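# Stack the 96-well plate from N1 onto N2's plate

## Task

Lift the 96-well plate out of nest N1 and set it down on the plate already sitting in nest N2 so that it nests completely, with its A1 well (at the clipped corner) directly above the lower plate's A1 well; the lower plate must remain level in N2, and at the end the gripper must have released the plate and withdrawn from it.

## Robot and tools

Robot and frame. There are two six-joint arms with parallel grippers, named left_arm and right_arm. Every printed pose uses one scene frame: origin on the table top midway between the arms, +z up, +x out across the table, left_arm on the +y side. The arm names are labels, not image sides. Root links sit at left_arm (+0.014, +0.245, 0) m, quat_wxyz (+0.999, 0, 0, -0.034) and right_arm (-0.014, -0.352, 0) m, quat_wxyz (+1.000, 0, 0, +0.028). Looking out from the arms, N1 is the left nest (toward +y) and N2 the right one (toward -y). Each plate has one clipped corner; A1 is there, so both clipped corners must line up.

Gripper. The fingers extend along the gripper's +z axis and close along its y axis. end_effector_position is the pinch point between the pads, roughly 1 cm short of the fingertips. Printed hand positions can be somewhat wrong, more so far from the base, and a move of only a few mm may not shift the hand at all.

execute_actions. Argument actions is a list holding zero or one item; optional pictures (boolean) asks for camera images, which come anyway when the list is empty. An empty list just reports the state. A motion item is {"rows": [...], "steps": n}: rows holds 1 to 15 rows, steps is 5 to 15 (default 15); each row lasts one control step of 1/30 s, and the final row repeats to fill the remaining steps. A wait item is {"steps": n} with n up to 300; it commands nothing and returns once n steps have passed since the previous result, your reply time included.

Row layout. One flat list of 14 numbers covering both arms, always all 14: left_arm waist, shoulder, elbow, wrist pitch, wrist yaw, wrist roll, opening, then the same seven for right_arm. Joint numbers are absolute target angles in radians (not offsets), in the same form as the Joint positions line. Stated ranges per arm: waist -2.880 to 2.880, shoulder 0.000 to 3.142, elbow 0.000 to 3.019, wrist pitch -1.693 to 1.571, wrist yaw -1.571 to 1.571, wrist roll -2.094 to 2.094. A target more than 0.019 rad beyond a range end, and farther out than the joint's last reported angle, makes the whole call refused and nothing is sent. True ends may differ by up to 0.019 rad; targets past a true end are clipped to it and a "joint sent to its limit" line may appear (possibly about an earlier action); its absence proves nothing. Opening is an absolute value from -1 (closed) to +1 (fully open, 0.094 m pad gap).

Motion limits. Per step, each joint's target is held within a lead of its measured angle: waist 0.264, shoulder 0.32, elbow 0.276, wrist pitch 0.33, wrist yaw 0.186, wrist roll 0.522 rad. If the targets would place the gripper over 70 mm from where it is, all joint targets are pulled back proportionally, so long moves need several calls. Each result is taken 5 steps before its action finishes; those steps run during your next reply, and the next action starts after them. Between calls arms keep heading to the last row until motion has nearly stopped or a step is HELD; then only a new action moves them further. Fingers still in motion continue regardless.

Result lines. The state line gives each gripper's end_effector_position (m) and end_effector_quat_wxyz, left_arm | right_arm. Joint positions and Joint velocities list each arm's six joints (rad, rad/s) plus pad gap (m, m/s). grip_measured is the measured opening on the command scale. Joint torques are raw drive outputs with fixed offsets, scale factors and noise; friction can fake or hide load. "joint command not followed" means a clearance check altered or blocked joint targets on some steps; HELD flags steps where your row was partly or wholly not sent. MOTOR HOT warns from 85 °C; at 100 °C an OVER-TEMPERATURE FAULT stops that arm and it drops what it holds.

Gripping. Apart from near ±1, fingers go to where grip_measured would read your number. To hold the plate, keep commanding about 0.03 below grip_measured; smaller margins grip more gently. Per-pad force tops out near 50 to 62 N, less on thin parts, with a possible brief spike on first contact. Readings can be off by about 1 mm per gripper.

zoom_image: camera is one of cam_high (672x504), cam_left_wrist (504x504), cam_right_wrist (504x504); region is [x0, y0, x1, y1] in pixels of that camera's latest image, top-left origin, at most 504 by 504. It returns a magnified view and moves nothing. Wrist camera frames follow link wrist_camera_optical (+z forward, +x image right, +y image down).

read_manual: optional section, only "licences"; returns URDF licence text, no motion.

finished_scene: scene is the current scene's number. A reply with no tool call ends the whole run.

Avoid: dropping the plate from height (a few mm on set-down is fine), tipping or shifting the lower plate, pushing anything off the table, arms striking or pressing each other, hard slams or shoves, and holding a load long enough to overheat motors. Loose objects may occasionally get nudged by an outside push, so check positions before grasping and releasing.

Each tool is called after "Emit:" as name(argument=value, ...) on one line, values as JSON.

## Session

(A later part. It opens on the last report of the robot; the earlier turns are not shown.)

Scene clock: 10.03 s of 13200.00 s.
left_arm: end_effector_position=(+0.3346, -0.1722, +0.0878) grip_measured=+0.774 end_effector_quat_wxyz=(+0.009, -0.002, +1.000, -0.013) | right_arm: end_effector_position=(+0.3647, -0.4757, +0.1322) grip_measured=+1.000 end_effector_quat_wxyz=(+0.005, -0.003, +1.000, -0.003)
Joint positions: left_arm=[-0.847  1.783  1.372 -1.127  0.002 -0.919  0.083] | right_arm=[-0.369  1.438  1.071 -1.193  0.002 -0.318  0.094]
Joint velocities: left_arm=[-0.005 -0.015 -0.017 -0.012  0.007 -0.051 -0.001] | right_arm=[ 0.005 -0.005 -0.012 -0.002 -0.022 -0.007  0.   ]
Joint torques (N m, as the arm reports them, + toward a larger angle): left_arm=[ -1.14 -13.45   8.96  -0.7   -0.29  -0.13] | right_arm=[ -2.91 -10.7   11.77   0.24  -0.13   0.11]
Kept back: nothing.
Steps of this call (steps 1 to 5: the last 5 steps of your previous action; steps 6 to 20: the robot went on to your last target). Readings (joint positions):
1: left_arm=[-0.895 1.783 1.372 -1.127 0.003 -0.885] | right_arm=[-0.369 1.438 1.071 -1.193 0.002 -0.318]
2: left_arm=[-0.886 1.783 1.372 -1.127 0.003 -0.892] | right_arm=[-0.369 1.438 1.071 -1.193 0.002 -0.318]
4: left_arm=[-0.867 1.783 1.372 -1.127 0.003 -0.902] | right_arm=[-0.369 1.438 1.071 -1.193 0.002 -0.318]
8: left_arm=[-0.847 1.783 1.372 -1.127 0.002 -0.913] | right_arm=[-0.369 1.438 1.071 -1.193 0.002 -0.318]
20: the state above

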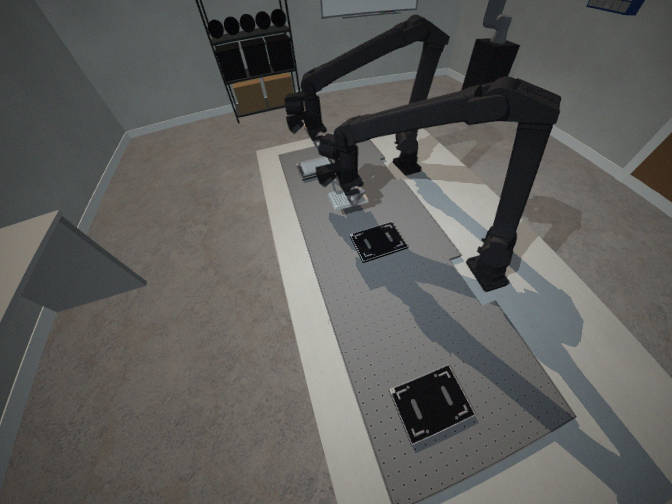

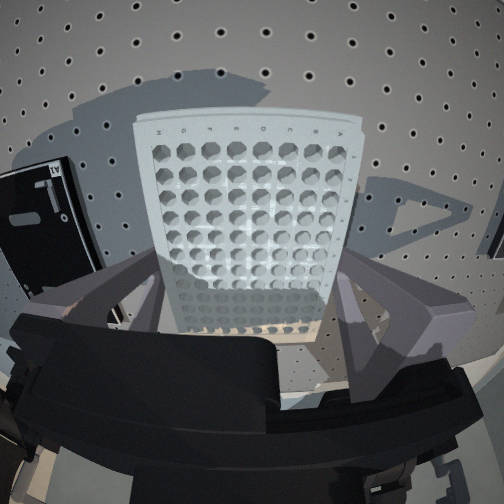

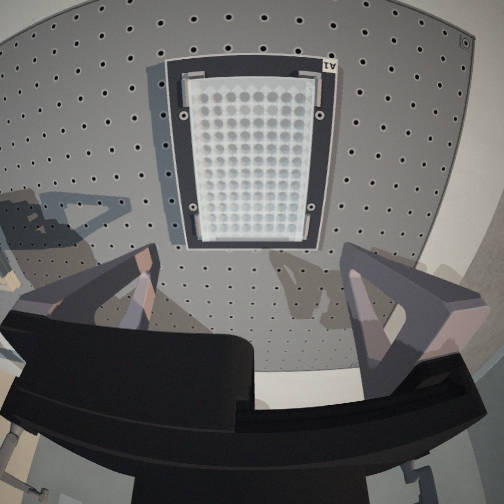

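Emit:
execute_actions(actions=[{"rows":[[-0.852,1.82,1.385,-1.09,0,-0.92,0.72,-0.374,1.44,1.1,-1.2,0,-0.307,1],[-0.852,1.83,1.385,-1.08,0,-0.92,0.72,-0.374,1.44,1.1,-1.2,0,-0.307,1],[-0.852,1.84,1.385,-1.07,0,-0.92,0.72,-0.374,1.44,1.1,-1.2,0,-0.307,1],[-0.852,1.85,1.385,-1.06,0,-0.92,0.72,-0.374,1.44,1.1,-1.2,0,-0.307,1],[-0.852,1.86,1.385,-1.05,0,-0.92,0.72,-0.374,1.44,1.1,-1.2,0,-0.307,1]]}])

Emit:
execute_actions(actions=[{"rows":[[-0.852,1.89,1.385,-1.03,0,-0.92,0.72,-0.374,1.44,1.1,-1.2,0,-0.307,1]]}])

Emit:
execute_actions(actions=[{"rows":[[-0.852,1.91,1.385,-1.03,0,-0.92,0.72,-0.374,1.44,1.1,-1.2,0,-0.307,1]]}])

Emit:
execute_actions(actions=[{"rows":[[-0.852,1.93,1.385,-1.03,0,-0.92,0.72,-0.374,1.44,1.1,-1.2,0,-0.307,1]]}], pictures=true)

Scene clock: 10.67 s of 13200.00 s.
left_arm: end_effector_position=(+0.3408, -0.1803, +0.0548) grip_measured=+0.774 end_effector_quat_wxyz=(+0.006, -0.002, +1.000, -0.010) | right_arm: end_effector_position=(+0.3647, -0.4757, +0.1322) grip_measured=+1.000 end_effector_quat_wxyz=(+0.005, -0.003, +1.000, -0.003)
Joint positions: left_arm=[-0.847  1.849  1.372 -1.07   0.002 -0.92   0.083] | right_arm=[-0.369  1.438  1.071 -1.193  0.002 -0.318  0.094]
Joint velocities: left_arm=[-0.005  0.161  0.017  0.002 -0.007  0.007 -0.001] | right_arm=[-0.015 -0.005  0.007 -0.002 -0.022  0.051  0.   ]
Joint torques (N m, as the arm reports them, + toward a larger angle): left_arm=[ -0.98 -14.59   8.03   0.64  -0.29   0.05] | right_arm=[ -2.95 -10.95  11.86   0.26  -0.13   0.07]
Steps of this call (steps 1 to 9: the robot went on to your last target; steps 10 to 19: the first 10 steps of this action). Readings (joint positions):
10: left_arm=[-0.847 1.784 1.372 -1.124 0.002 -0.920] | right_arm=[-0.369 1.438 1.071 -1.193 0.002 -0.318]
11: left_arm=[-0.847 1.786 1.372 -1.117 0.002 -0.920] | right_arm=[-0.369 1.438 1.071 -1.193 0.002 -0.318]
13: left_arm=[-0.847 1.796 1.372 -1.098 0.002 -0.920] | right_arm=[-0.369 1.438 1.071 -1.193 0.002 -0.318]
17: left_arm=[-0.847 1.833 1.372 -1.071 0.002 -0.920] | right_arm=[-0.369 1.438 1.071 -1.193 0.002 -0.318]
19: the state above

Scene clock: 11.17 s of 13200.00 s.
left_arm: end_effector_position=(+0.3427, -0.1827, +0.0429) grip_measured=+0.774 end_effector_quat_wxyz=(+0.005, -0.002, +1.000, -0.009) | right_arm: end_effector_position=(+0.3647, -0.4757, +0.1322) grip_measured=+1.000 end_effector_quat_wxyz=(+0.005, -0.003, +1.000, -0.003)
Joint positions: left_arm=[-0.847  1.872  1.372 -1.05   0.002 -0.92   0.083] | right_arm=[-0.369  1.438  1.071 -1.193  0.002 -0.318  0.094]
Joint velocities: left_arm=[-0.005  0.015 -0.007 -0.007 -0.022 -0.022 -0.001] | right_arm=[-0.005 -0.005 -0.002 -0.022 -0.022 -0.007  0.   ]
Joint torques (N m, as the arm reports them, + toward a larger angle): left_arm=[ -1.05 -13.21   7.91   0.71  -0.29   0.05] | right_arm=[ -2.82 -11.29  11.73   0.23  -0.12   0.09]
Steps of this call (steps 1 to 5: the last 5 steps of your previous action; steps 6 to 15: the first 10 steps of this action). Readings (joint positions):
6: left_arm=[-0.847 1.858 1.372 -1.066 0.002 -0.920] | right_arm=[-0.369 1.438 1.071 -1.193 0.002 -0.318]
7: left_arm=[-0.847 1.859 1.372 -1.060 0.002 -0.920] | right_arm=[-0.369 1.438 1.071 -1.193 0.002 -0.318]
9: left_arm=[-0.847 1.863 1.372 -1.052 0.002 -0.920] | right_arm=[-0.369 1.438 1.071 -1.193 0.002 -0.318]
13: left_arm=[-0.847 1.871 1.372 -1.050 0.002 -0.920] | right_arm=[-0.369 1.438 1.071 -1.193 0.002 -0.318]
15: the state above

Scene clock: 11.67 s of 13200.00 s.
left_arm: end_effector_position=(+0.3422, -0.1821, +0.0352) grip_measured=+0.774 end_effector_quat_wxyz=(+0.002, -0.002, +1.000, -0.004) | right_arm: end_effector_position=(+0.3647, -0.4757, +0.1322) grip_measured=+1.000 end_effector_quat_wxyz=(+0.005, -0.003, +1.000, -0.003)
Joint positions: left_arm=[-0.847  1.887  1.372 -1.047  0.002 -0.92   0.083] | right_arm=[-0.369  1.438  1.071 -1.193  0.002 -0.318  0.094]
Joint velocities: left_arm=[-0.015 -0.005  0.002 -0.012  0.051 -0.066 -0.001] | right_arm=[-0.005 -0.005  0.022 -0.002 -0.022  0.022  0.   ]
Joint torques (N m, as the arm reports them, + toward a larger angle): left_arm=[ -1.09 -13.21   7.83   0.58  -0.3    0.05] | right_arm=[ -2.31 -11.07  11.72   0.29  -0.13   0.09]
Steps of this call (steps 1 to 5: the last 5 steps of your previous action; steps 6 to 15: the first 10 steps of this action). Readings (joint positions):
6: left_arm=[-0.847 1.874 1.372 -1.050 0.002 -0.920] | right_arm=[-0.369 1.438 1.071 -1.193 0.002 -0.318]
7: left_arm=[-0.847 1.875 1.372 -1.049 0.002 -0.920] | right_arm=[-0.369 1.438 1.071 -1.193 0.002 -0.318]
9: left_arm=[-0.847 1.880 1.372 -1.048 0.002 -0.920] | right_arm=[-0.369 1.438 1.071 -1.193 0.002 -0.318]
13: left_arm=[-0.847 1.887 1.372 -1.047 0.002 -0.920] | right_arm=[-0.369 1.438 1.071 -1.193 0.002 -0.318]
15: the state above

Scene clock: 12.17 s of 13200.00 s.
left_arm: end_effector_position=(+0.3422, -0.1821, +0.0350) grip_measured=+0.774 end_effector_quat_wxyz=(+0.002, -0.002, +1.000, -0.004) | right_arm: end_effector_position=(+0.3647, -0.4757, +0.1322) grip_measured=+1.000 end_effector_quat_wxyz=(+0.005, -0.003, +1.000, -0.003)
Joint positions: left_arm=[-0.847  1.887  1.372 -1.047  0.002 -0.92   0.083] | right_arm=[-0.369  1.438  1.071 -1.193  0.002 -0.318  0.094]
Joint velocities: left_arm=[-0.005 -0.005 -0.002 -0.007 -0.007 -0.007  0.   ] | right_arm=[-0.015 -0.005 -0.037 -0.017 -0.007 -0.022  0.   ]
Joint torques (N m, as the arm reports them, + toward a larger angle): left_arm=[ -1.04 -11.81   7.83   0.6   -0.29   0.04] | right_arm=[ -2.47 -11.42  11.82   0.14  -0.1    0.1 ]
Steps of this call (steps 1 to 5: the last 5 steps of your previous action; steps 6 to 15: the first 10 steps of this action). Readings (joint positions):
6: left_arm=[-0.847 1.887 1.372 -1.047 0.002 -0.920] | right_arm=[-0.369 1.438 1.071 -1.193 0.002 -0.318]
7: left_arm=[-0.847 1.887 1.372 -1.047 0.002 -0.920] | right_arm=[-0.369 1.438 1.071 -1.193 0.002 -0.318]
9: left_arm=[-0.847 1.887 1.372 -1.047 0.002 -0.920] | right_arm=[-0.369 1.438 1.071 -1.193 0.002 -0.318]
13: left_arm=[-0.847 1.887 1.372 -1.047 0.002 -0.920] | right_arm=[-0.369 1.438 1.071 -1.193 0.002 -0.318]
15: the state above

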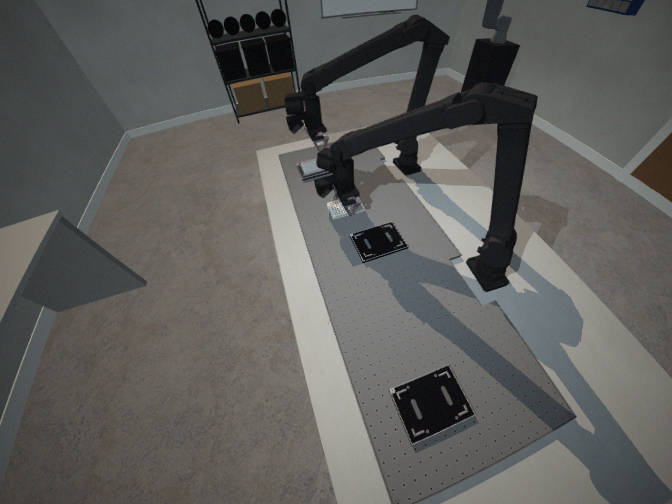

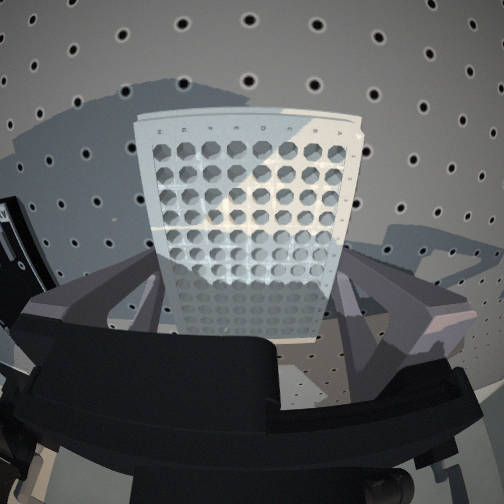

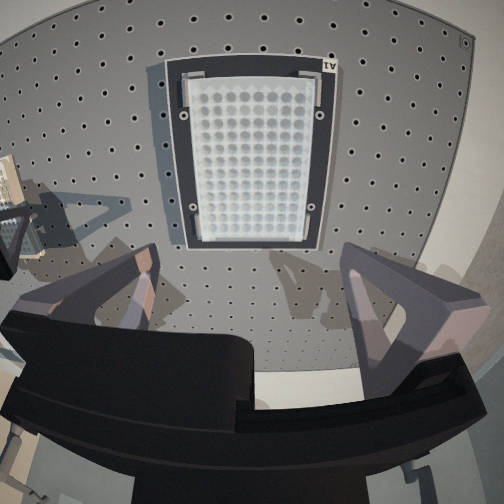

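Emit:
execute_actions(actions=[{"rows":[[-0.852,1.887,1.385,-1.047,0,-0.92,0.72,-0.374,1.44,1.1,-1.2,0,-0.307,1],[-0.852,1.887,1.385,-1.047,0,-0.92,1,-0.374,1.44,1.1,-1.2,0,-0.307,1]],"steps":7}])

Emit:
execute_actions(actions=[{"rows":[[-0.852,1.8,1.385,-1.07,0,-0.92,1,-0.374,1.44,1.1,-1.2,0,-0.307,1]],"steps":9}])

Emit:
execute_actions(actions=[{"rows":[[0.1,1.4,1.2,-1.2,0,-0.5,1,-0.25,1.44,1.07,-1.2,0,0.2,1]]}])

Emit:
execute_actions(actions=[{"rows":[[0.1,1.4,1.2,-1.2,0,-0.5,1,0.39,1.48,1.01,-1.08,0,0.456,1]]}])

Emit:
execute_actions(actions=[{"rows":[[0.1,1.4,1.2,-1.2,0,-0.5,1,0.39,1.526,0.962,-0.992,0,0.456,1]]}])

Emit:
execute_actions(actions=[{"steps":10}], pictures=true)

Scene clock: 12.53 s of 13200.00 s.
left_arm: end_effector_position=(+0.3423, -0.1822, +0.0356) grip_measured=+0.921 end_effector_quat_wxyz=(+0.002, -0.002, +1.000, -0.004) | right_arm: end_effector_position=(+0.3647, -0.4757, +0.1322) grip_measured=+1.000 end_effector_quat_wxyz=(+0.005, -0.003, +1.000, -0.003)
Joint positions: left_arm=[-0.847  1.886  1.372 -1.047  0.002 -0.92   0.09 ] | right_arm=[-0.369  1.438  1.071 -1.193  0.002 -0.318  0.094]
Joint velocities: left_arm=[ 0.005 -0.005  0.002 -0.007 -0.022  0.022  0.181] | right_arm=[-0.015 -0.015  0.002 -0.002 -0.007  0.022  0.   ]
Joint torques (N m, as the arm reports them, + toward a larger angle): left_arm=[ -1.04 -14.71   7.88  -0.07  -0.3    0.05] | right_arm=[ -2.7  -11.21  11.9    0.18  -0.11   0.1 ]
Steps of this call (steps 1 to 5: the last 5 steps of your previous action; steps 6 to 9: the robot went on to your last target; steps 10 to 11: the first 2 steps of this action). Readings (joint positions):
10: left_arm=[-0.847 1.887 1.372 -1.047 0.002 -0.920] | right_arm=[-0.369 1.438 1.071 -1.193 0.002 -0.318]
11: the state above

Scene clock: 12.83 s of 13200.00 s.
left_arm: end_effector_position=(+0.3428, -0.1828, +0.0539) grip_measured=+1.000 end_effector_quat_wxyz=(+0.011, -0.002, +1.000, -0.016) | right_arm: end_effector_position=(+0.3647, -0.4757, +0.1322) grip_measured=+1.000 end_effector_quat_wxyz=(+0.005, -0.003, +1.000, -0.003)
Joint positions: left_arm=[-0.847  1.849  1.369 -1.053  0.002 -0.92   0.094] | right_arm=[-0.369  1.438  1.071 -1.193  0.002 -0.318  0.094]
Joint velocities: left_arm=[-0.005 -0.444 -0.007 -0.002 -0.037 -0.037  0.   ] | right_arm=[-0.005 -0.005 -0.007 -0.002  0.037 -0.007  0.   ]
Joint torques (N m, as the arm reports them, + toward a larger angle): left_arm=[ -1.11 -16.17   8.22  -0.61  -0.29   0.04] | right_arm=[ -2.75 -11.05  11.75   0.39  -0.11   0.13]
Steps of this call (steps 1 to 5: the last 5 steps of your previous action; steps 6 to 9: the first 4 steps of this action). Readings (joint positions):
6: left_arm=[-0.847 1.881 1.372 -1.047 0.002 -0.920] | right_arm=[-0.369 1.438 1.071 -1.193 0.002 -0.318]
7: left_arm=[-0.847 1.874 1.369 -1.050 0.002 -0.920] | right_arm=[-0.369 1.438 1.071 -1.193 0.002 -0.318]
9: the state above

Scene clock: 13.33 s of 13200.00 s.
left_arm: end_effector_position=(+0.3904, -0.0376, +0.1698) grip_measured=+1.000 end_effector_quat_wxyz=(+0.064, -0.026, +0.996, -0.054) | right_arm: end_effector_position=(+0.3765, -0.4217, +0.1307) grip_measured=+1.000 end_effector_quat_wxyz=(+0.004, +0.152, +0.988, +0.000)
Joint positions: left_arm=[-0.575  1.496  1.228 -1.135  0.004 -0.695  0.094] | right_arm=[-0.231  1.438  1.067 -1.193 -0.     0.132  0.094]
Joint velocities: left_arm=[ 1.363 -0.816 -0.09  -0.178  0.037  0.564  0.   ] | right_arm=[-0.103  0.005  0.007  0.002 -0.051  0.344  0.   ]
Joint torques (N m, as the arm reports them, + toward a larger angle): left_arm=[ 0.28 -9.52  7.37 -0.49 -0.26  0.2 ] | right_arm=[ -3.51 -11.19   9.29   0.24   0.03   0.14]
Steps of this call (steps 1 to 5: the last 5 steps of your previous action; steps 6 to 15: the first 10 steps of this action). Readings (joint positions):
6: left_arm=[-0.841 1.771 1.361 -1.054 0.003 -0.896] | right_arm=[-0.360 1.438 1.071 -1.193 0.004 -0.234]
7: left_arm=[-0.833 1.749 1.341 -1.060 0.004 -0.869] | right_arm=[-0.344 1.438 1.070 -1.193 0.004 -0.148]
9: left_arm=[-0.794 1.690 1.295 -1.083 0.004 -0.822] | right_arm=[-0.294 1.438 1.069 -1.193 0.004 -0.026]
13: left_arm=[-0.663 1.556 1.239 -1.122 0.004 -0.735] | right_arm=[-0.231 1.438 1.068 -1.193 -0.000 0.100]
15: the state above

Scene clock: 13.83 s of 13200.00 s.
left_arm: end_effector_position=(+0.4577, +0.2823, +0.2031) grip_measured=+1.000 end_effector_quat_wxyz=(+0.100, -0.303, +0.948, -0.021) | right_arm: end_effector_position=(+0.3689, -0.2406, +0.1019) grip_measured=+1.000 end_effector_quat_wxyz=(+0.013, +0.043, +0.999, +0.002)
Joint positions: left_arm=[ 0.15   1.388  1.2   -1.179 -0.005 -0.536  0.094] | right_arm=[ 0.231  1.465  1.013 -1.095  0.005  0.373  0.094]
Joint velocities: left_arm=[ 0.054 -0.015 -0.061 -0.081 -0.051  0.11   0.   ] | right_arm=[ 1.861  0.063  0.012  0.11  -0.037  0.315  0.   ]
Joint torques (N m, as the arm reports them, + toward a larger angle): left_arm=[-4.74 -8.39  8.41 -0.29  0.02  0.27] | right_arm=[ -2.4  -10.66   8.48   0.64  -0.1    0.1 ]
Steps of this call (steps 1 to 5: the last 5 steps of your previous action; steps 6 to 15: the first 10 steps of this action). Readings (joint positions):
6: left_arm=[-0.249 1.393 1.224 -1.154 0.004 -0.606] | right_arm=[-0.233 1.438 1.061 -1.178 0.005 0.200]
7: left_arm=[-0.191 1.389 1.224 -1.156 0.004 -0.596] | right_arm=[-0.210 1.438 1.053 -1.157 0.006 0.231]
9: left_arm=[-0.074 1.388 1.224 -1.157 0.004 -0.579] | right_arm=[-0.126 1.443 1.034 -1.129 0.006 0.282]
13: left_arm=[0.122 1.388 1.207 -1.174 -0.004 -0.544] | right_arm=[0.104 1.459 1.015 -1.102 0.006 0.349]
15: the state above

Scene clock: 14.33 s of 13200.00 s.
left_arm: end_effector_position=(+0.4578, +0.2596, +0.2020) grip_measured=+1.000 end_effector_quat_wxyz=(+0.097, -0.269, +0.958, -0.022) | right_arm: end_effector_position=(+0.3403, -0.1858, +0.0600) grip_measured=+1.000 end_effector_quat_wxyz=(-0.002, +0.001, +1.000, -0.000)
Joint positions: left_arm=[ 0.1    1.388  1.198 -1.182 -0.003 -0.516  0.094] | right_arm=[ 0.384  1.522  0.952 -1.005 -0.001  0.442  0.094]
Joint velocities: left_arm=[-0.024 -0.005  0.007 -0.022  0.022  0.007  0.   ] | right_arm=[-0.015 -0.005  0.017  0.022 -0.051  0.007  0.   ]
Joint torques (N m, as the arm reports them, + toward a larger angle): left_arm=[-0.6  -8.5   8.23 -0.39 -0.06  0.22] | right_arm=[ -1.88 -11.28   9.13   0.99   0.12   0.1 ]
Steps of this call (steps 1 to 5: the last 5 steps of your previous action; steps 6 to 15: the first 10 steps of this action). Readings (joint positions):
6: left_arm=[0.106 1.388 1.198 -1.182 -0.003 -0.521] | right_arm=[0.452 1.470 1.003 -1.067 -0.006 0.422]
7: left_arm=[0.102 1.388 1.198 -1.182 -0.003 -0.519] | right_arm=[0.447 1.472 0.992 -1.039 -0.006 0.426]
9: left_arm=[0.100 1.388 1.198 -1.182 -0.003 -0.518] | right_arm=[0.423 1.488 0.971 -1.013 -0.004 0.432]
13: left_arm=[0.100 1.388 1.198 -1.182 -0.003 -0.516] | right_arm=[0.386 1.520 0.953 -1.005 -0.001 0.440]
15: the state above

Scene clock: 14.67 s of 13200.00 s.
left_arm: end_effector_position=(+0.4578, +0.2596, +0.2020) grip_measured=+1.000 end_effector_quat_wxyz=(+0.097, -0.269, +0.958, -0.022) | right_arm: end_effector_position=(+0.3410, -0.1853, +0.0600) grip_measured=+1.000 end_effector_quat_wxyz=(-0.001, +0.002, +1.000, +0.000)
Joint positions: left_arm=[ 0.1    1.388  1.198 -1.182 -0.003 -0.515  0.094] | right_arm=[ 0.384  1.522  0.952 -1.001 -0.001  0.444  0.094]
Joint velocities: left_arm=[-0.005  0.015 -0.012 -0.017  0.007  0.051  0.   ] | right_arm=[-0.005 -0.005 -0.007 -0.002 -0.051 -0.051  0.   ]
Joint torques (N m, as the arm reports them, + toward a larger angle): left_arm=[-0.69 -8.46  8.25 -0.37 -0.05  0.22] | right_arm=[ -2.14 -11.5    9.04   0.75   0.11   0.07]
Kept back: nothing.
Steps of this call (steps 1 to 5: the last 5 steps of your previous action; steps 6 to 10: the robot went on to your last target). Readings (joint positions):
1: left_arm=[0.100 1.388 1.198 -1.182 -0.003 -0.516] | right_arm=[0.384 1.522 0.952 -1.004 -0.001 0.443]
2: left_arm=[0.100 1.388 1.198 -1.182 -0.003 -0.516] | right_arm=[0.384 1.522 0.952 -1.003 -0.001 0.443]
4: left_arm=[0.100 1.388 1.198 -1.182 -0.003 -0.515] | right_arm=[0.384 1.522 0.952 -1.002 -0.001 0.444]
8: left_arm=[0.100 1.388 1.198 -1.182 -0.003 -0.515] | right_arm=[0.384 1.522 0.952 -1.001 -0.001 0.444]
10: the state above

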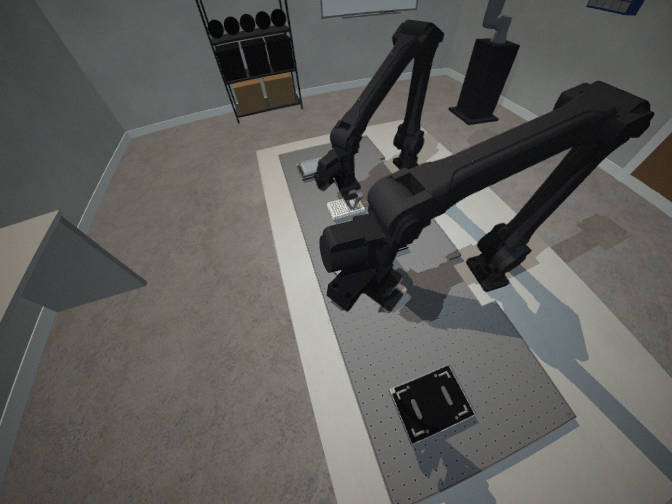

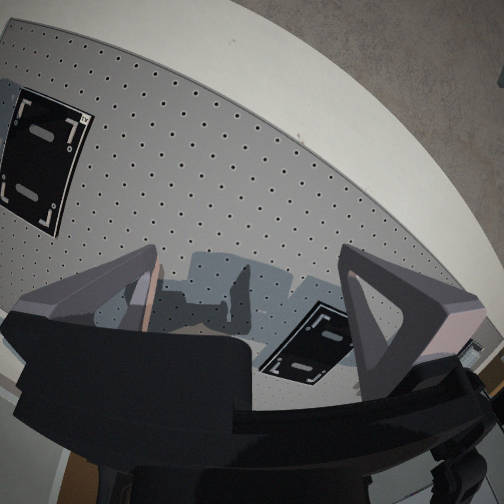

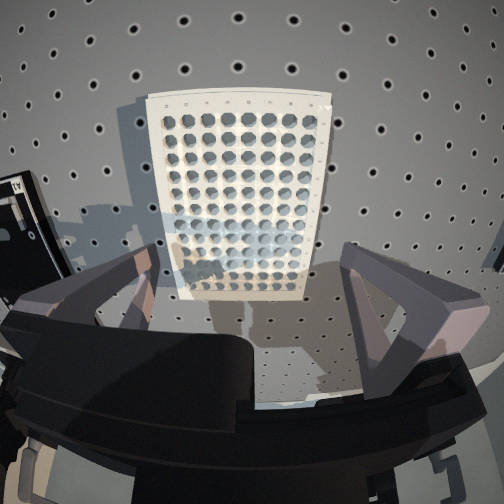

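Emit:
execute_actions(actions=[{"rows":[[0.1,1.4,1.2,-1.2,0,-0.5,1,0.39,1.555,0.965,-0.935,0,0.456,1],[0.1,1.4,1.2,-1.2,0,-0.5,1,0.39,1.565,0.965,-0.935,0,0.456,1],[0.1,1.4,1.2,-1.2,0,-0.5,1,0.39,1.575,0.965,-0.935,0,0.456,1],[0.1,1.4,1.2,-1.2,0,-0.5,1,0.39,1.585,0.965,-0.93,0,0.456,1],[0.1,1.4,1.2,-1.2,0,-0.5,1,0.39,1.592,0.965,-0.924,0,0.456,1]]}])

Emit:
execute_actions(actions=[{"steps":8}], pictures=true)

Scene clock: 15.20 s of 13200.00 s.
left_arm: end_effector_position=(+0.4578, +0.2596, +0.2020) grip_measured=+1.000 end_effector_quat_wxyz=(+0.097, -0.269, +0.958, -0.022) | right_arm: end_effector_position=(+0.3511, -0.1806, +0.0370) grip_measured=+1.000 end_effector_quat_wxyz=(+0.002, +0.002, +1.000, +0.002)
Joint positions: left_arm=[ 0.1    1.388  1.198 -1.182 -0.003 -0.515  0.094] | right_arm=[ 0.384  1.583  0.952 -0.935 -0.001  0.445  0.094]
Joint velocities: left_arm=[ 0.005 -0.015 -0.012 -0.007 -0.022 -0.007  0.   ] | right_arm=[-0.005  0.054 -0.007  0.017 -0.066 -0.051  0.   ]
Joint torques (N m, as the arm reports them, + toward a larger angle): left_arm=[-0.63 -8.39  8.2  -0.38 -0.05  0.22] | right_arm=[ -1.7  -11.85   9.06   1.05   0.1    0.11]
Steps of this call (steps 1 to 6: the robot went on to your last target; steps 7 to 16: the first 10 steps of this action). Readings (joint positions):
7: left_arm=[0.100 1.388 1.198 -1.182 -0.003 -0.515] | right_arm=[0.384 1.523 0.952 -0.991 -0.001 0.445]
8: left_arm=[0.100 1.388 1.198 -1.182 -0.003 -0.515] | right_arm=[0.384 1.526 0.952 -0.975 -0.001 0.445]
10: left_arm=[0.100 1.388 1.198 -1.182 -0.003 -0.515] | right_arm=[0.384 1.538 0.952 -0.952 -0.001 0.445]
14: left_arm=[0.100 1.388 1.198 -1.182 -0.003 -0.515] | right_arm=[0.384 1.574 0.952 -0.936 -0.001 0.445]
16: the state above

Scene clock: 15.47 s of 13200.00 s.
left_arm: end_effector_position=(+0.4578, +0.2596, +0.2020) grip_measured=+1.000 end_effector_quat_wxyz=(+0.097, -0.269, +0.958, -0.022) | right_arm: end_effector_position=(+0.3512, -0.1805, +0.0364) grip_measured=+1.000 end_effector_quat_wxyz=(+0.001, +0.002, +1.000, +0.001)
Joint positions: left_arm=[ 0.1    1.388  1.198 -1.182 -0.003 -0.515  0.094] | right_arm=[ 0.384  1.585  0.952 -0.934 -0.001  0.445  0.094]
Joint velocities: left_arm=[-0.005 -0.005 -0.007 -0.002 -0.051  0.007  0.   ] | right_arm=[ 0.015 -0.005 -0.002  0.007 -0.022 -0.051  0.   ]
Joint torques (N m, as the arm reports them, + toward a larger angle): left_arm=[-0.69 -8.35  8.22 -0.37 -0.06  0.22] | right_arm=[ -2.31 -11.47   8.95   0.95   0.1    0.1 ]
Kept back: nothing.
Steps of this call (steps 1 to 5: the last 5 steps of your previous action; steps 6 to 8: the robot went on to your last target). Readings (joint positions):
1: left_arm=[0.100 1.388 1.198 -1.182 -0.003 -0.515] | right_arm=[0.384 1.585 0.952 -0.935 -0.001 0.445]
2: left_arm=[0.100 1.388 1.198 -1.182 -0.003 -0.515] | right_arm=[0.384 1.585 0.952 -0.935 -0.001 0.445]
4: left_arm=[0.100 1.388 1.198 -1.182 -0.003 -0.515] | right_arm=[0.384 1.585 0.952 -0.934 -0.001 0.445]
8: the state above

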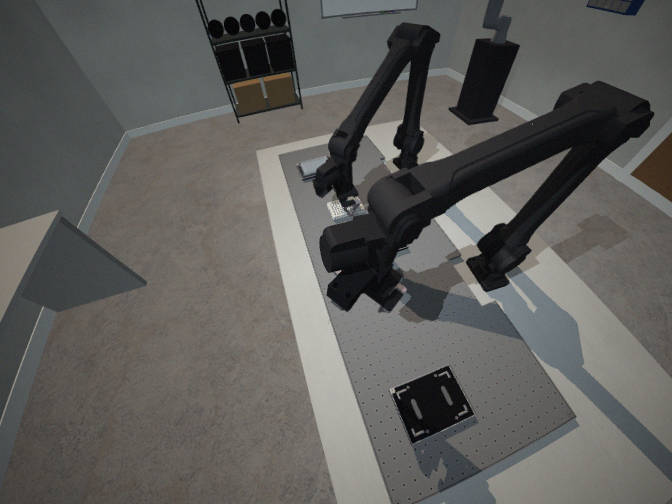

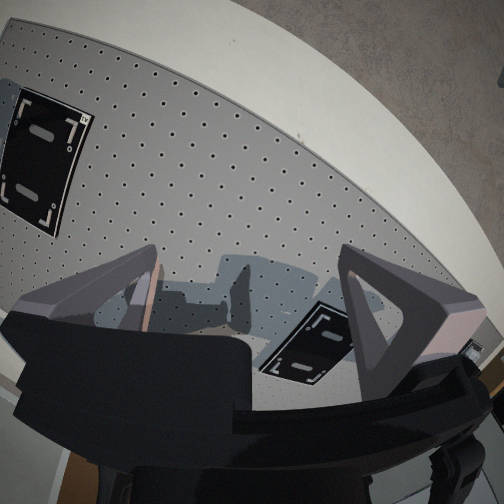

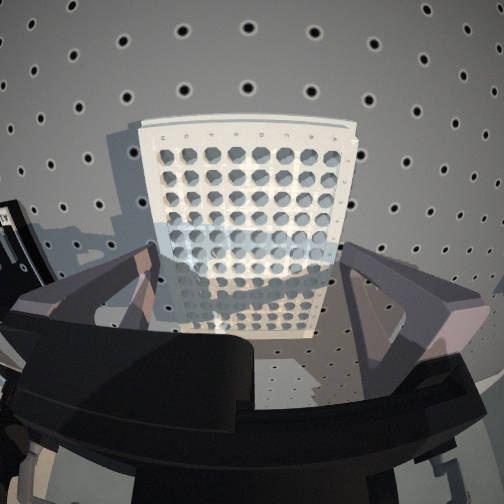

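About 5 mm lower is needed.

Emit:
execute_actions(actions=[{"rows":[[0.1,1.4,1.2,-1.2,0,-0.5,1,0.39,1.613,0.965,-0.915,0,0.456,1]]}])

Emit:
execute_actions(actions=[{"rows":[[0.1,1.4,1.2,-1.2,0,-0.5,1,0.39,1.6,0.965,-0.915,0,0.45,0.87],[0.1,1.4,1.2,-1.2,0,-0.5,1,0.39,1.6,0.965,-0.915,0,0.45,0.82],[0.1,1.4,1.2,-1.2,0,-0.5,1,0.39,1.6,0.965,-0.915,0,0.45,0.78],[0.1,1.4,1.2,-1.2,0,-0.5,1,0.39,1.6,0.965,-0.915,0,0.45,0.71]],"steps":13}], pictures=true)

Scene clock: 16.10 s of 13200.00 s.
left_arm: end_effector_position=(+0.4578, +0.2596, +0.2020) grip_measured=+1.000 end_effector_quat_wxyz=(+0.097, -0.269, +0.958, -0.022) | right_arm: end_effector_position=(+0.3523, -0.1800, +0.0325) grip_measured=+1.000 end_effector_quat_wxyz=(+0.001, +0.002, +1.000, +0.001)
Joint positions: left_arm=[ 0.1    1.388  1.198 -1.182 -0.003 -0.515  0.094] | right_arm=[ 0.384  1.595  0.952 -0.925 -0.001  0.445  0.094]
Joint velocities: left_arm=[-0.005 -0.005 -0.007  0.002  0.022 -0.066  0.   ] | right_arm=[-0.005 -0.005  0.002  0.002 -0.022  0.051  0.   ]
Joint torques (N m, as the arm reports them, + toward a larger angle): left_arm=[-0.64 -8.41  8.21 -0.38 -0.05  0.22] | right_arm=[ -1.82 -10.89   9.1    1.01   0.1    0.11]
Steps of this call (steps 1 to 9: the robot went on to your last target; steps 10 to 19: the first 10 steps of this action). Readings (joint positions):
10: left_arm=[0.100 1.388 1.198 -1.182 -0.003 -0.515] | right_arm=[0.384 1.585 0.952 -0.932 -0.001 0.445]
11: left_arm=[0.100 1.388 1.198 -1.182 -0.003 -0.515] | right_arm=[0.384 1.586 0.952 -0.929 -0.001 0.445]
13: left_arm=[0.100 1.388 1.198 -1.182 -0.003 -0.515] | right_arm=[0.384 1.590 0.952 -0.926 -0.001 0.445]
17: left_arm=[0.100 1.388 1.198 -1.182 -0.003 -0.515] | right_arm=[0.384 1.594 0.952 -0.925 -0.001 0.445]
19: the state above

Scene clock: 16.53 s of 13200.00 s.
left_arm: end_effector_position=(+0.4578, +0.2596, +0.2020) grip_measured=+1.000 end_effector_quat_wxyz=(+0.097, -0.269, +0.958, -0.022) | right_arm: end_effector_position=(+0.3523, -0.1800, +0.0325) grip_measured=+0.749 end_effector_quat_wxyz=(+0.001, +0.002, +1.000, +0.001)
Joint positions: left_arm=[ 0.1    1.388  1.198 -1.182 -0.003 -0.515  0.094] | right_arm=[ 0.384  1.595  0.952 -0.925 -0.001  0.445  0.082]
Joint velocities: left_arm=[-0.005 -0.005 -0.012  0.002  0.081 -0.007  0.   ] | right_arm=[-0.015  0.005  0.002 -0.002 -0.037  0.081  0.001]
Joint torques (N m, as the arm reports them, + toward a larger angle): left_arm=[-0.64 -8.42  8.22 -0.37 -0.05  0.22] | right_arm=[ -1.72 -11.7    9.02   0.93   0.12   0.08]
Steps of this call (steps 1 to 5: the last 5 steps of your previous action; steps 6 to 13: the first 8 steps of this action). Readings (joint positions):
6: left_arm=[0.100 1.388 1.198 -1.182 -0.003 -0.515] | right_arm=[0.384 1.595 0.952 -0.925 -0.001 0.445]
7: left_arm=[0.100 1.388 1.198 -1.182 -0.003 -0.515] | right_arm=[0.384 1.595 0.952 -0.925 -0.001 0.445]
9: left_arm=[0.100 1.388 1.198 -1.182 -0.003 -0.515] | right_arm=[0.384 1.595 0.952 -0.925 -0.001 0.445]
13: the state above

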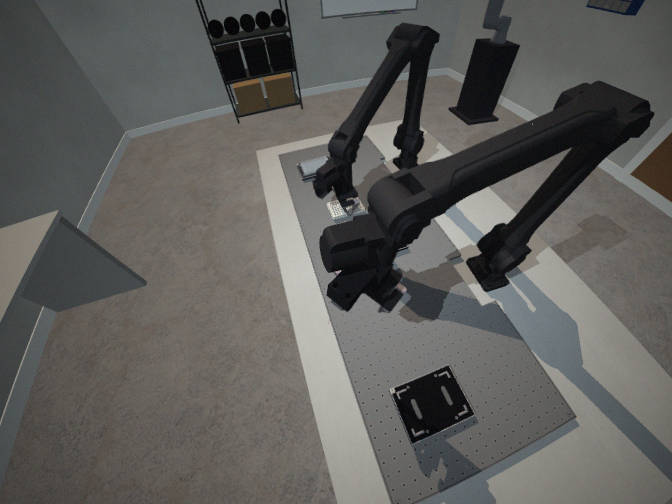

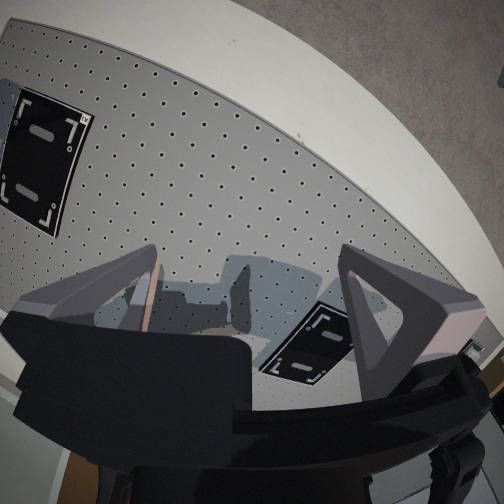

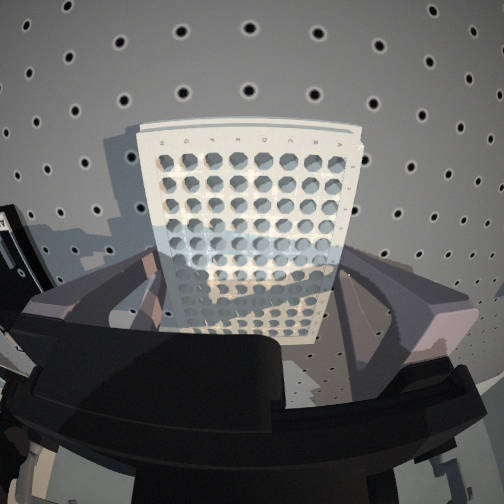

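Emit:
execute_actions(actions=[{"rows":[[0.1,1.4,1.2,-1.2,0,-0.5,1,0.385,1.56,0.99,-0.94,0,0.44,0.7],[0.1,1.4,1.2,-1.2,0,-0.5,1,0.385,1.55,1.0,-0.96,0,0.44,0.7],[0.1,1.4,1.2,-1.2,0,-0.5,1,0.385,1.535,1.015,-0.98,0,0.44,0.7],[0.1,1.4,1.2,-1.2,0,-0.5,1,0.385,1.52,1.03,-1.01,0,0.44,0.7],[0.1,1.4,1.2,-1.2,0,-0.5,1,0.36,1.505,1.045,-1.04,0,0.4,0.7],[0.1,1.4,1.2,-1.2,0,-0.5,1,0.32,1.49,1.07,-1.07,0,0.3,0.7],[0.1,1.4,1.2,-1.2,0,-0.5,1,0.27,1.49,1.07,-1.1,0,0.2,0.7],[0.1,1.4,1.2,-1.2,0,-0.5,1,0.1,1.49,1.07,-1.1,0,0.1,0.7]],"steps":13}])

Emit:
execute_actions(actions=[{"rows":[[0.1,1.4,1.2,-1.2,0,-0.5,1,-0.3,1.49,1.07,-1.1,0,-0.31,0.7]],"steps":11}])

Emit:
execute_actions(actions=[{"rows":[[0.1,1.4,1.2,-1.2,0,-0.5,1,-0.36,1.55,1.04,-1.04,0,-0.31,0.7]]}])

Emit:
execute_actions(actions=[{"steps":10}], pictures=true)

Scene clock: 17.23 s of 13200.00 s.
left_arm: end_effector_position=(+0.4578, +0.2596, +0.2020) grip_measured=+1.000 end_effector_quat_wxyz=(+0.097, -0.269, +0.958, -0.022) | right_arm: end_effector_position=(+0.3548, -0.1955, +0.0667) grip_measured=+0.749 end_effector_quat_wxyz=(-0.013, -0.025, +1.000, -0.003)
Joint positions: left_arm=[ 0.1    1.388  1.198 -1.182 -0.003 -0.515  0.094] | right_arm=[ 0.345  1.548  1.002 -1.052 -0.004  0.352  0.082]
Joint velocities: left_arm=[-0.015 -0.024 -0.012 -0.017 -0.022  0.037  0.   ] | right_arm=[-0.796 -0.376  0.271 -0.222 -0.066 -0.872  0.   ]
Joint torques (N m, as the arm reports them, + toward a larger angle): left_arm=[-0.73 -8.39  8.22 -0.38 -0.05  0.22] | right_arm=[ -8.39 -12.8   10.08   0.39   0.34  -0.04]
Steps of this call (steps 1 to 5: the last 5 steps of your previous action; steps 6 to 13: the robot went on to your last target; steps 14 to 21: the first 8 steps of this action). Readings (joint positions):
14: left_arm=[0.100 1.388 1.198 -1.182 -0.003 -0.515] | right_arm=[0.384 1.594 0.952 -0.926 -0.001 0.445]
15: left_arm=[0.100 1.388 1.198 -1.182 -0.003 -0.515] | right_arm=[0.384 1.594 0.953 -0.932 -0.001 0.445]
17: left_arm=[0.100 1.388 1.198 -1.182 -0.003 -0.515] | right_arm=[0.384 1.587 0.961 -0.963 -0.001 0.445]
21: the state above

Scene clock: 17.60 s of 13200.00 s.
left_arm: end_effector_position=(+0.4578, +0.2596, +0.2020) grip_measured=+1.000 end_effector_quat_wxyz=(+0.097, -0.269, +0.958, -0.022) | right_arm: end_effector_position=(+0.3920, -0.4067, +0.0913) grip_measured=+0.749 end_effector_quat_wxyz=(+0.005, +0.024, +1.000, +0.001)
Joint positions: left_arm=[ 0.1    1.388  1.198 -1.182 -0.003 -0.515  0.094] | right_arm=[-0.189  1.513  1.036 -1.083 -0.002 -0.084  0.082]
Joint velocities: left_arm=[-0.005 -0.005 -0.002 -0.002  0.066 -0.066  0.   ] | right_arm=[-1.734 -0.005  0.007 -0.032  0.007 -1.37   0.001]
Joint torques (N m, as the arm reports them, + toward a larger angle): left_arm=[-0.65 -8.34  8.22 -0.37 -0.05  0.22] | right_arm=[ -1.95 -13.95  11.64   0.11   0.08  -0.07]
Steps of this call (steps 1 to 5: the last 5 steps of your previous action; steps 6 to 11: the first 6 steps of this action). Readings (joint positions):
6: left_arm=[0.100 1.388 1.198 -1.182 -0.003 -0.515] | right_arm=[0.087 1.514 1.035 -1.083 -0.002 0.152]
7: left_arm=[0.100 1.388 1.198 -1.182 -0.003 -0.515] | right_arm=[0.039 1.513 1.036 -1.083 -0.002 0.096]
9: left_arm=[0.100 1.388 1.198 -1.182 -0.003 -0.515] | right_arm=[-0.071 1.513 1.036 -1.083 -0.002 0.005]
11: the state above

Scene clock: 18.10 s of 13200.00 s.
left_arm: end_effector_position=(+0.4578, +0.2596, +0.2020) grip_measured=+1.000 end_effector_quat_wxyz=(+0.097, -0.269, +0.958, -0.022) | right_arm: end_effector_position=(+0.3827, -0.4789, +0.0820) grip_measured=+0.749 end_effector_quat_wxyz=(+0.009, +0.008, +1.000, -0.004)
Joint positions: left_arm=[ 0.1    1.388  1.198 -1.182 -0.003 -0.515  0.094] | right_arm=[-0.362  1.537  1.036 -1.051  0.003 -0.291  0.082]
Joint velocities: left_arm=[-0.005 -0.015  0.002 -0.007 -0.022  0.037  0.   ] | right_arm=[-0.015 -0.005  0.017 -0.007 -0.051 -0.051 -0.001]
Joint torques (N m, as the arm reports them, + toward a larger angle): left_arm=[-0.63 -8.4   8.23 -0.38 -0.05  0.23] | right_arm=[ -2.12 -10.91   8.98   0.98  -0.13  -0.08]
Steps of this call (steps 1 to 5: the last 5 steps of your previous action; steps 6 to 15: the first 10 steps of this action). Readings (joint positions):
6: left_arm=[0.100 1.388 1.198 -1.182 -0.003 -0.515] | right_arm=[-0.363 1.514 1.036 -1.083 0.004 -0.240]
7: left_arm=[0.100 1.388 1.198 -1.182 -0.003 -0.515] | right_arm=[-0.362 1.516 1.036 -1.071 0.003 -0.252]
9: left_arm=[0.100 1.388 1.198 -1.182 -0.003 -0.515] | right_arm=[-0.362 1.524 1.036 -1.056 0.003 -0.269]
13: left_arm=[0.100 1.388 1.198 -1.182 -0.003 -0.515] | right_arm=[-0.362 1.536 1.036 -1.051 0.003 -0.286]
15: the state above

Scene clock: 18.43 s of 13200.00 s.
left_arm: end_effector_position=(+0.4578, +0.2596, +0.2020) grip_measured=+1.000 end_effector_quat_wxyz=(+0.097, -0.269, +0.958, -0.022) | right_arm: end_effector_position=(+0.3827, -0.4789, +0.0820) grip_measured=+0.749 end_effector_quat_wxyz=(+0.009, +0.004, +1.000, -0.004)
Joint positions: left_arm=[ 0.1    1.388  1.198 -1.182 -0.003 -0.515  0.094] | right_arm=[-0.362  1.537  1.036 -1.051  0.003 -0.298  0.082]
Joint velocities: left_arm=[-0.015 -0.005 -0.007  0.002 -0.007 -0.022  0.   ] | right_arm=[ 0.005 -0.015  0.012 -0.007 -0.022 -0.037 -0.   ]
Joint torques (N m, as the arm reports them, + toward a larger angle): left_arm=[-0.66 -8.4   8.23 -0.37 -0.05  0.23] | right_arm=[ -2.11 -11.3    8.76   0.99  -0.13  -0.08]
Kept back: nothing.
Steps of this call (steps 1 to 5: the last 5 steps of your previous action; steps 6 to 10: the robot went on to your last target). Readings (joint positions):
1: left_arm=[0.100 1.388 1.198 -1.182 -0.003 -0.515] | right_arm=[-0.362 1.537 1.036 -1.051 0.003 -0.292]
2: left_arm=[0.100 1.388 1.198 -1.182 -0.003 -0.515] | right_arm=[-0.362 1.537 1.036 -1.051 0.003 -0.294]
4: left_arm=[0.100 1.388 1.198 -1.182 -0.003 -0.515] | right_arm=[-0.362 1.537 1.036 -1.051 0.003 -0.295]
8: left_arm=[0.100 1.388 1.198 -1.182 -0.003 -0.515] | right_arm=[-0.362 1.537 1.036 -1.051 0.003 -0.297]
10: the state above

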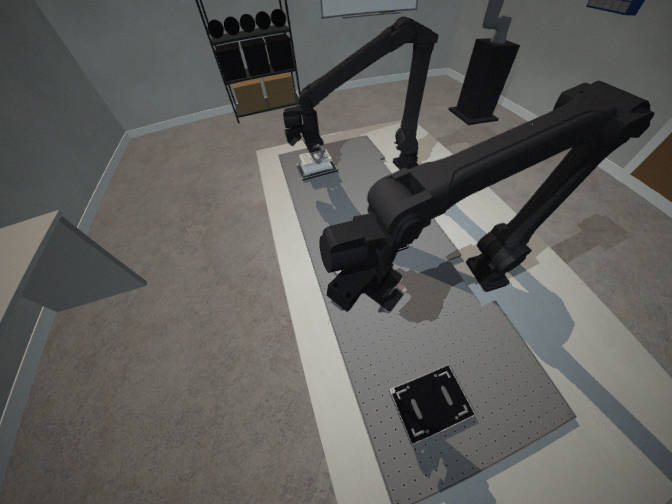

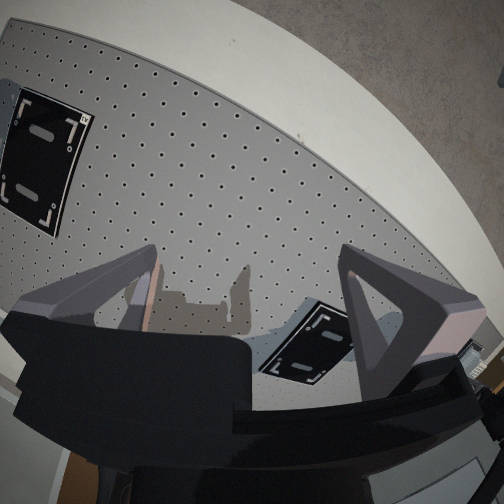

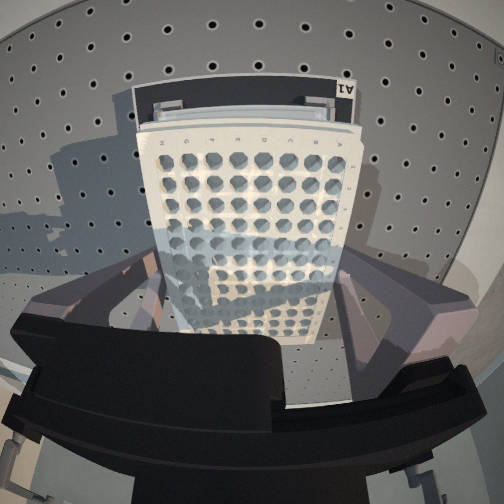

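Emit:
execute_actions(actions=[{"rows":[[0.1,1.4,1.2,-1.2,0,-0.5,1,-0.347,1.585,1.022,-1.008,0,-0.318,0.7]]}])

Emit:
execute_actions(actions=[{"steps":8}], pictures=true)

Emit:
zoom_image(camera="cam_right_wrist", region=[100,50,400,250])

Scene clock: 18.93 s of 13200.00 s.
left_arm: end_effector_position=(+0.4578, +0.2596, +0.2020) grip_measured=+1.000 end_effector_quat_wxyz=(+0.097, -0.269, +0.958, -0.022) | right_arm: end_effector_position=(+0.3803, -0.4742, +0.0597) grip_measured=+0.749 end_effector_quat_wxyz=(-0.005, -0.004, +1.000, -0.000)
Joint positions: left_arm=[ 0.1    1.388  1.198 -1.182 -0.003 -0.515  0.094] | right_arm=[-0.353  1.576  1.015 -1.018  0.003 -0.306  0.082]
Joint velocities: left_arm=[-0.005 -0.005  0.007 -0.007 -0.051 -0.051  0.   ] | right_arm=[ 0.005 -0.005 -0.022  0.007 -0.007 -0.022  0.001]
Joint torques (N m, as the arm reports them, + toward a larger angle): left_arm=[-0.59 -8.35  8.23 -0.39 -0.05  0.22] | right_arm=[ -1.79 -11.67   8.73   0.87  -0.21  -0.01]
Steps of this call (steps 1 to 5: the robot went on to your last target; steps 6 to 15: the first 10 steps of this action). Readings (joint positions):
6: left_arm=[0.100 1.388 1.198 -1.182 -0.003 -0.515] | right_arm=[-0.361 1.538 1.033 -1.043 0.003 -0.300]
7: left_arm=[0.100 1.388 1.198 -1.182 -0.003 -0.515] | right_arm=[-0.361 1.541 1.031 -1.033 0.003 -0.301]
9: left_arm=[0.100 1.388 1.198 -1.182 -0.003 -0.515] | right_arm=[-0.358 1.553 1.025 -1.022 0.003 -0.303]
13: left_arm=[0.100 1.388 1.198 -1.182 -0.003 -0.515] | right_arm=[-0.354 1.574 1.016 -1.019 0.003 -0.305]
15: the state above

Scene clock: 19.20 s of 13200.00 s.
left_arm: end_effector_position=(+0.4578, +0.2596, +0.2020) grip_measured=+1.000 end_effector_quat_wxyz=(+0.097, -0.269, +0.958, -0.022) | right_arm: end_effector_position=(+0.3806, -0.4743, +0.0597) grip_measured=+0.749 end_effector_quat_wxyz=(-0.004, -0.005, +1.000, -0.000)
Joint positions: left_arm=[ 0.1    1.388  1.198 -1.182 -0.003 -0.515  0.094] | right_arm=[-0.353  1.576  1.015 -1.017  0.003 -0.307  0.082]
Joint velocities: left_arm=[-0.015 -0.005  0.002 -0.022 -0.007  0.037  0.   ] | right_arm=[-0.024 -0.015  0.002 -0.012  0.022 -0.022 -0.001]
Joint torques (N m, as the arm reports them, + toward a larger angle): left_arm=[-0.68 -8.42  8.22 -0.37 -0.06  0.22] | right_arm=[ -2.61 -11.83   8.78   0.85  -0.18  -0.07]
Kept back: nothing.
Steps of this call (steps 1 to 5: the last 5 steps of your previous action; steps 6 to 8: the robot went on to your last target). Readings (joint positions):
1: left_arm=[0.100 1.388 1.198 -1.182 -0.003 -0.515] | right_arm=[-0.353 1.576 1.015 -1.017 0.003 -0.306]
2: left_arm=[0.100 1.388 1.198 -1.182 -0.003 -0.515] | right_arm=[-0.353 1.576 1.015 -1.017 0.003 -0.306]
4: left_arm=[0.100 1.388 1.198 -1.182 -0.003 -0.515] | right_arm=[-0.353 1.576 1.015 -1.017 0.003 -0.307]
8: the state above

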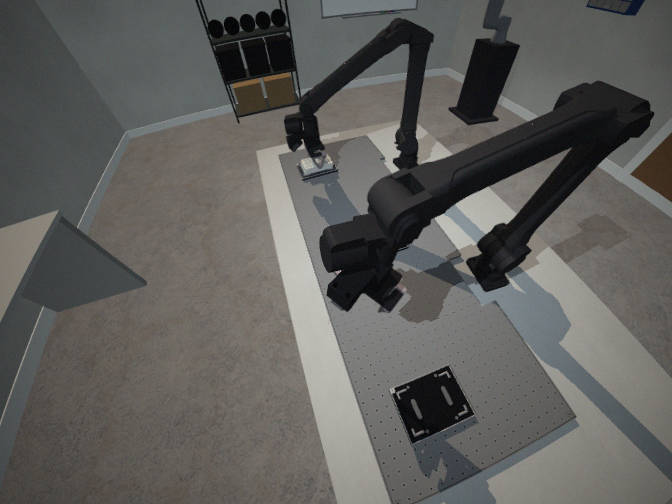

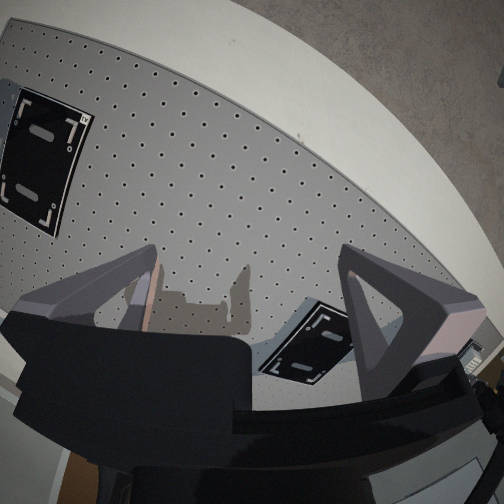

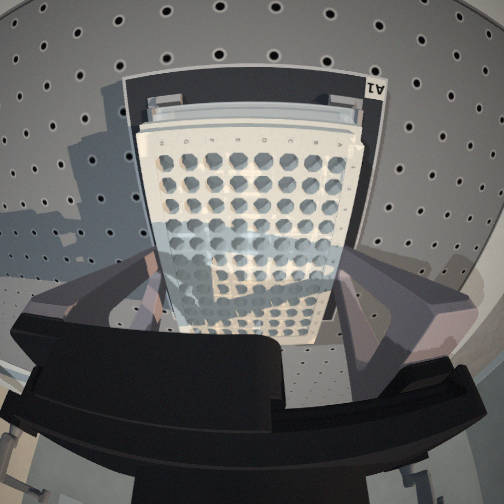

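Region (100, 50, 400, 250) of cam_right_wrist's 504x504 image, scaled by 1.680, with more detail than that image has.

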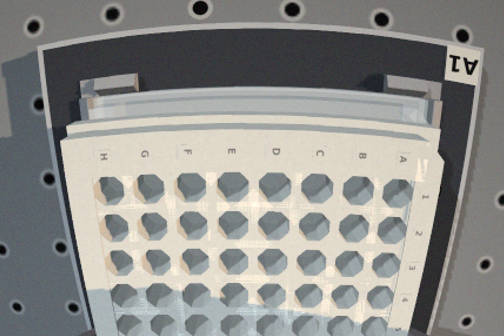

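Emit:
execute_actions(actions=[{"rows":[[0.1,1.4,1.2,-1.2,0,-0.5,1,-0.355,1.585,1.03,-0.985,0,-0.318,0.7]]}], pictures=true)

Emit:
zoom_image(camera="cam_right_wrist", region=[100,50,400,350])

Scene clock: 19.73 s of 13200.00 s.
left_arm: end_effector_position=(+0.4578, +0.2596, +0.2020) grip_measured=+1.000 end_effector_quat_wxyz=(+0.097, -0.269, +0.958, -0.022) | right_arm: end_effector_position=(+0.3850, -0.4757, +0.0597) grip_measured=+0.749 end_effector_quat_wxyz=(+0.005, -0.005, +1.000, -0.003)
Joint positions: left_arm=[ 0.1    1.388  1.198 -1.182 -0.003 -0.515  0.094] | right_arm=[-0.353  1.576  1.015 -0.998  0.003 -0.307  0.082]
Joint velocities: left_arm=[-0.015 -0.005 -0.002  0.002 -0.051  0.051  0.   ] | right_arm=[-0.005 -0.015 -0.007 -0.012 -0.022 -0.051  0.   ]
Joint torques (N m, as the arm reports them, + toward a larger angle): left_arm=[-0.65 -8.41  8.22 -0.39 -0.06  0.23] | right_arm=[ -2.2  -11.78   9.64   1.07  -0.15  -0.07]
Steps of this call (steps 1 to 6: the robot went on to your last target; steps 7 to 16: the first 10 steps of this action). Readings (joint positions):
7: left_arm=[0.100 1.388 1.198 -1.182 -0.003 -0.515] | right_arm=[-0.353 1.576 1.015 -1.014 0.003 -0.307]
8: left_arm=[0.100 1.388 1.198 -1.182 -0.003 -0.515] | right_arm=[-0.353 1.576 1.015 -1.009 0.003 -0.307]
10: left_arm=[0.100 1.388 1.198 -1.182 -0.003 -0.515] | right_arm=[-0.353 1.576 1.015 -1.001 0.003 -0.307]
14: left_arm=[0.100 1.388 1.198 -1.182 -0.003 -0.515] | right_arm=[-0.353 1.576 1.015 -0.998 0.003 -0.307]
16: the state above

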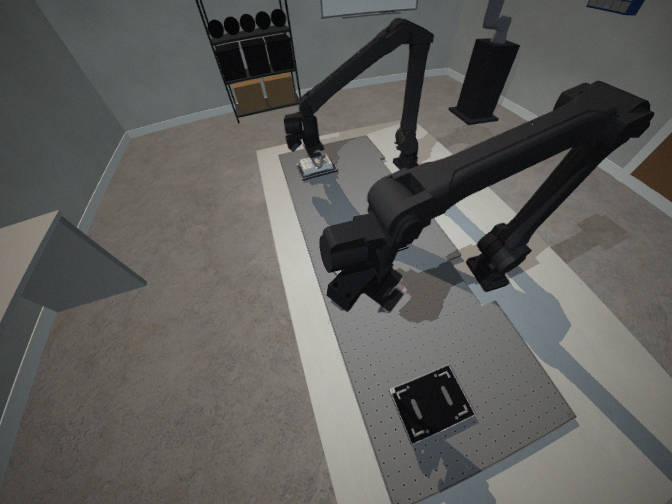

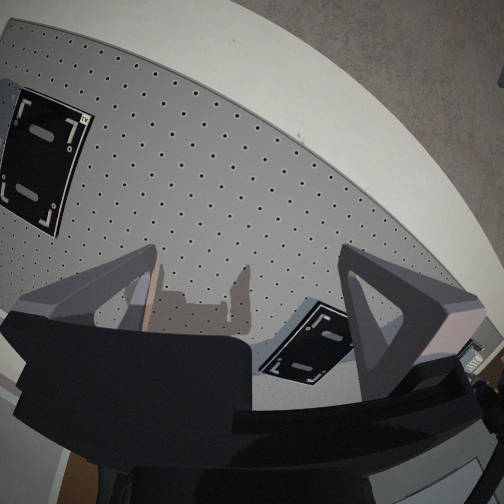

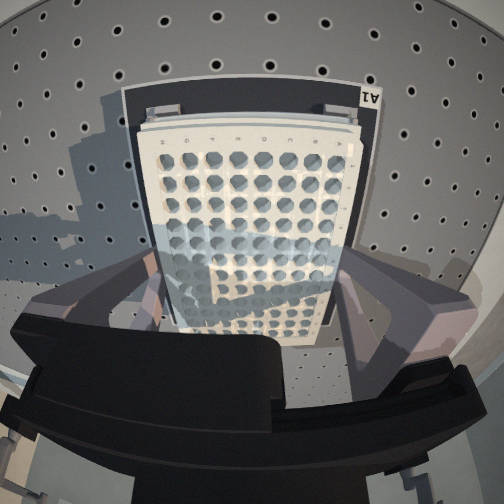

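Region (100, 50, 400, 350) of cam_right_wrist's 504x504 image, scaled by 1.680, with more detail than that image has.

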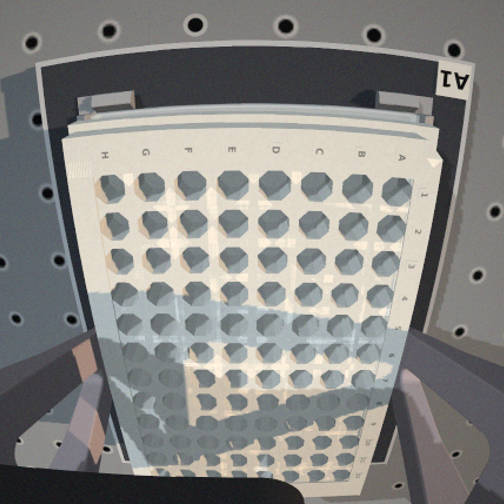

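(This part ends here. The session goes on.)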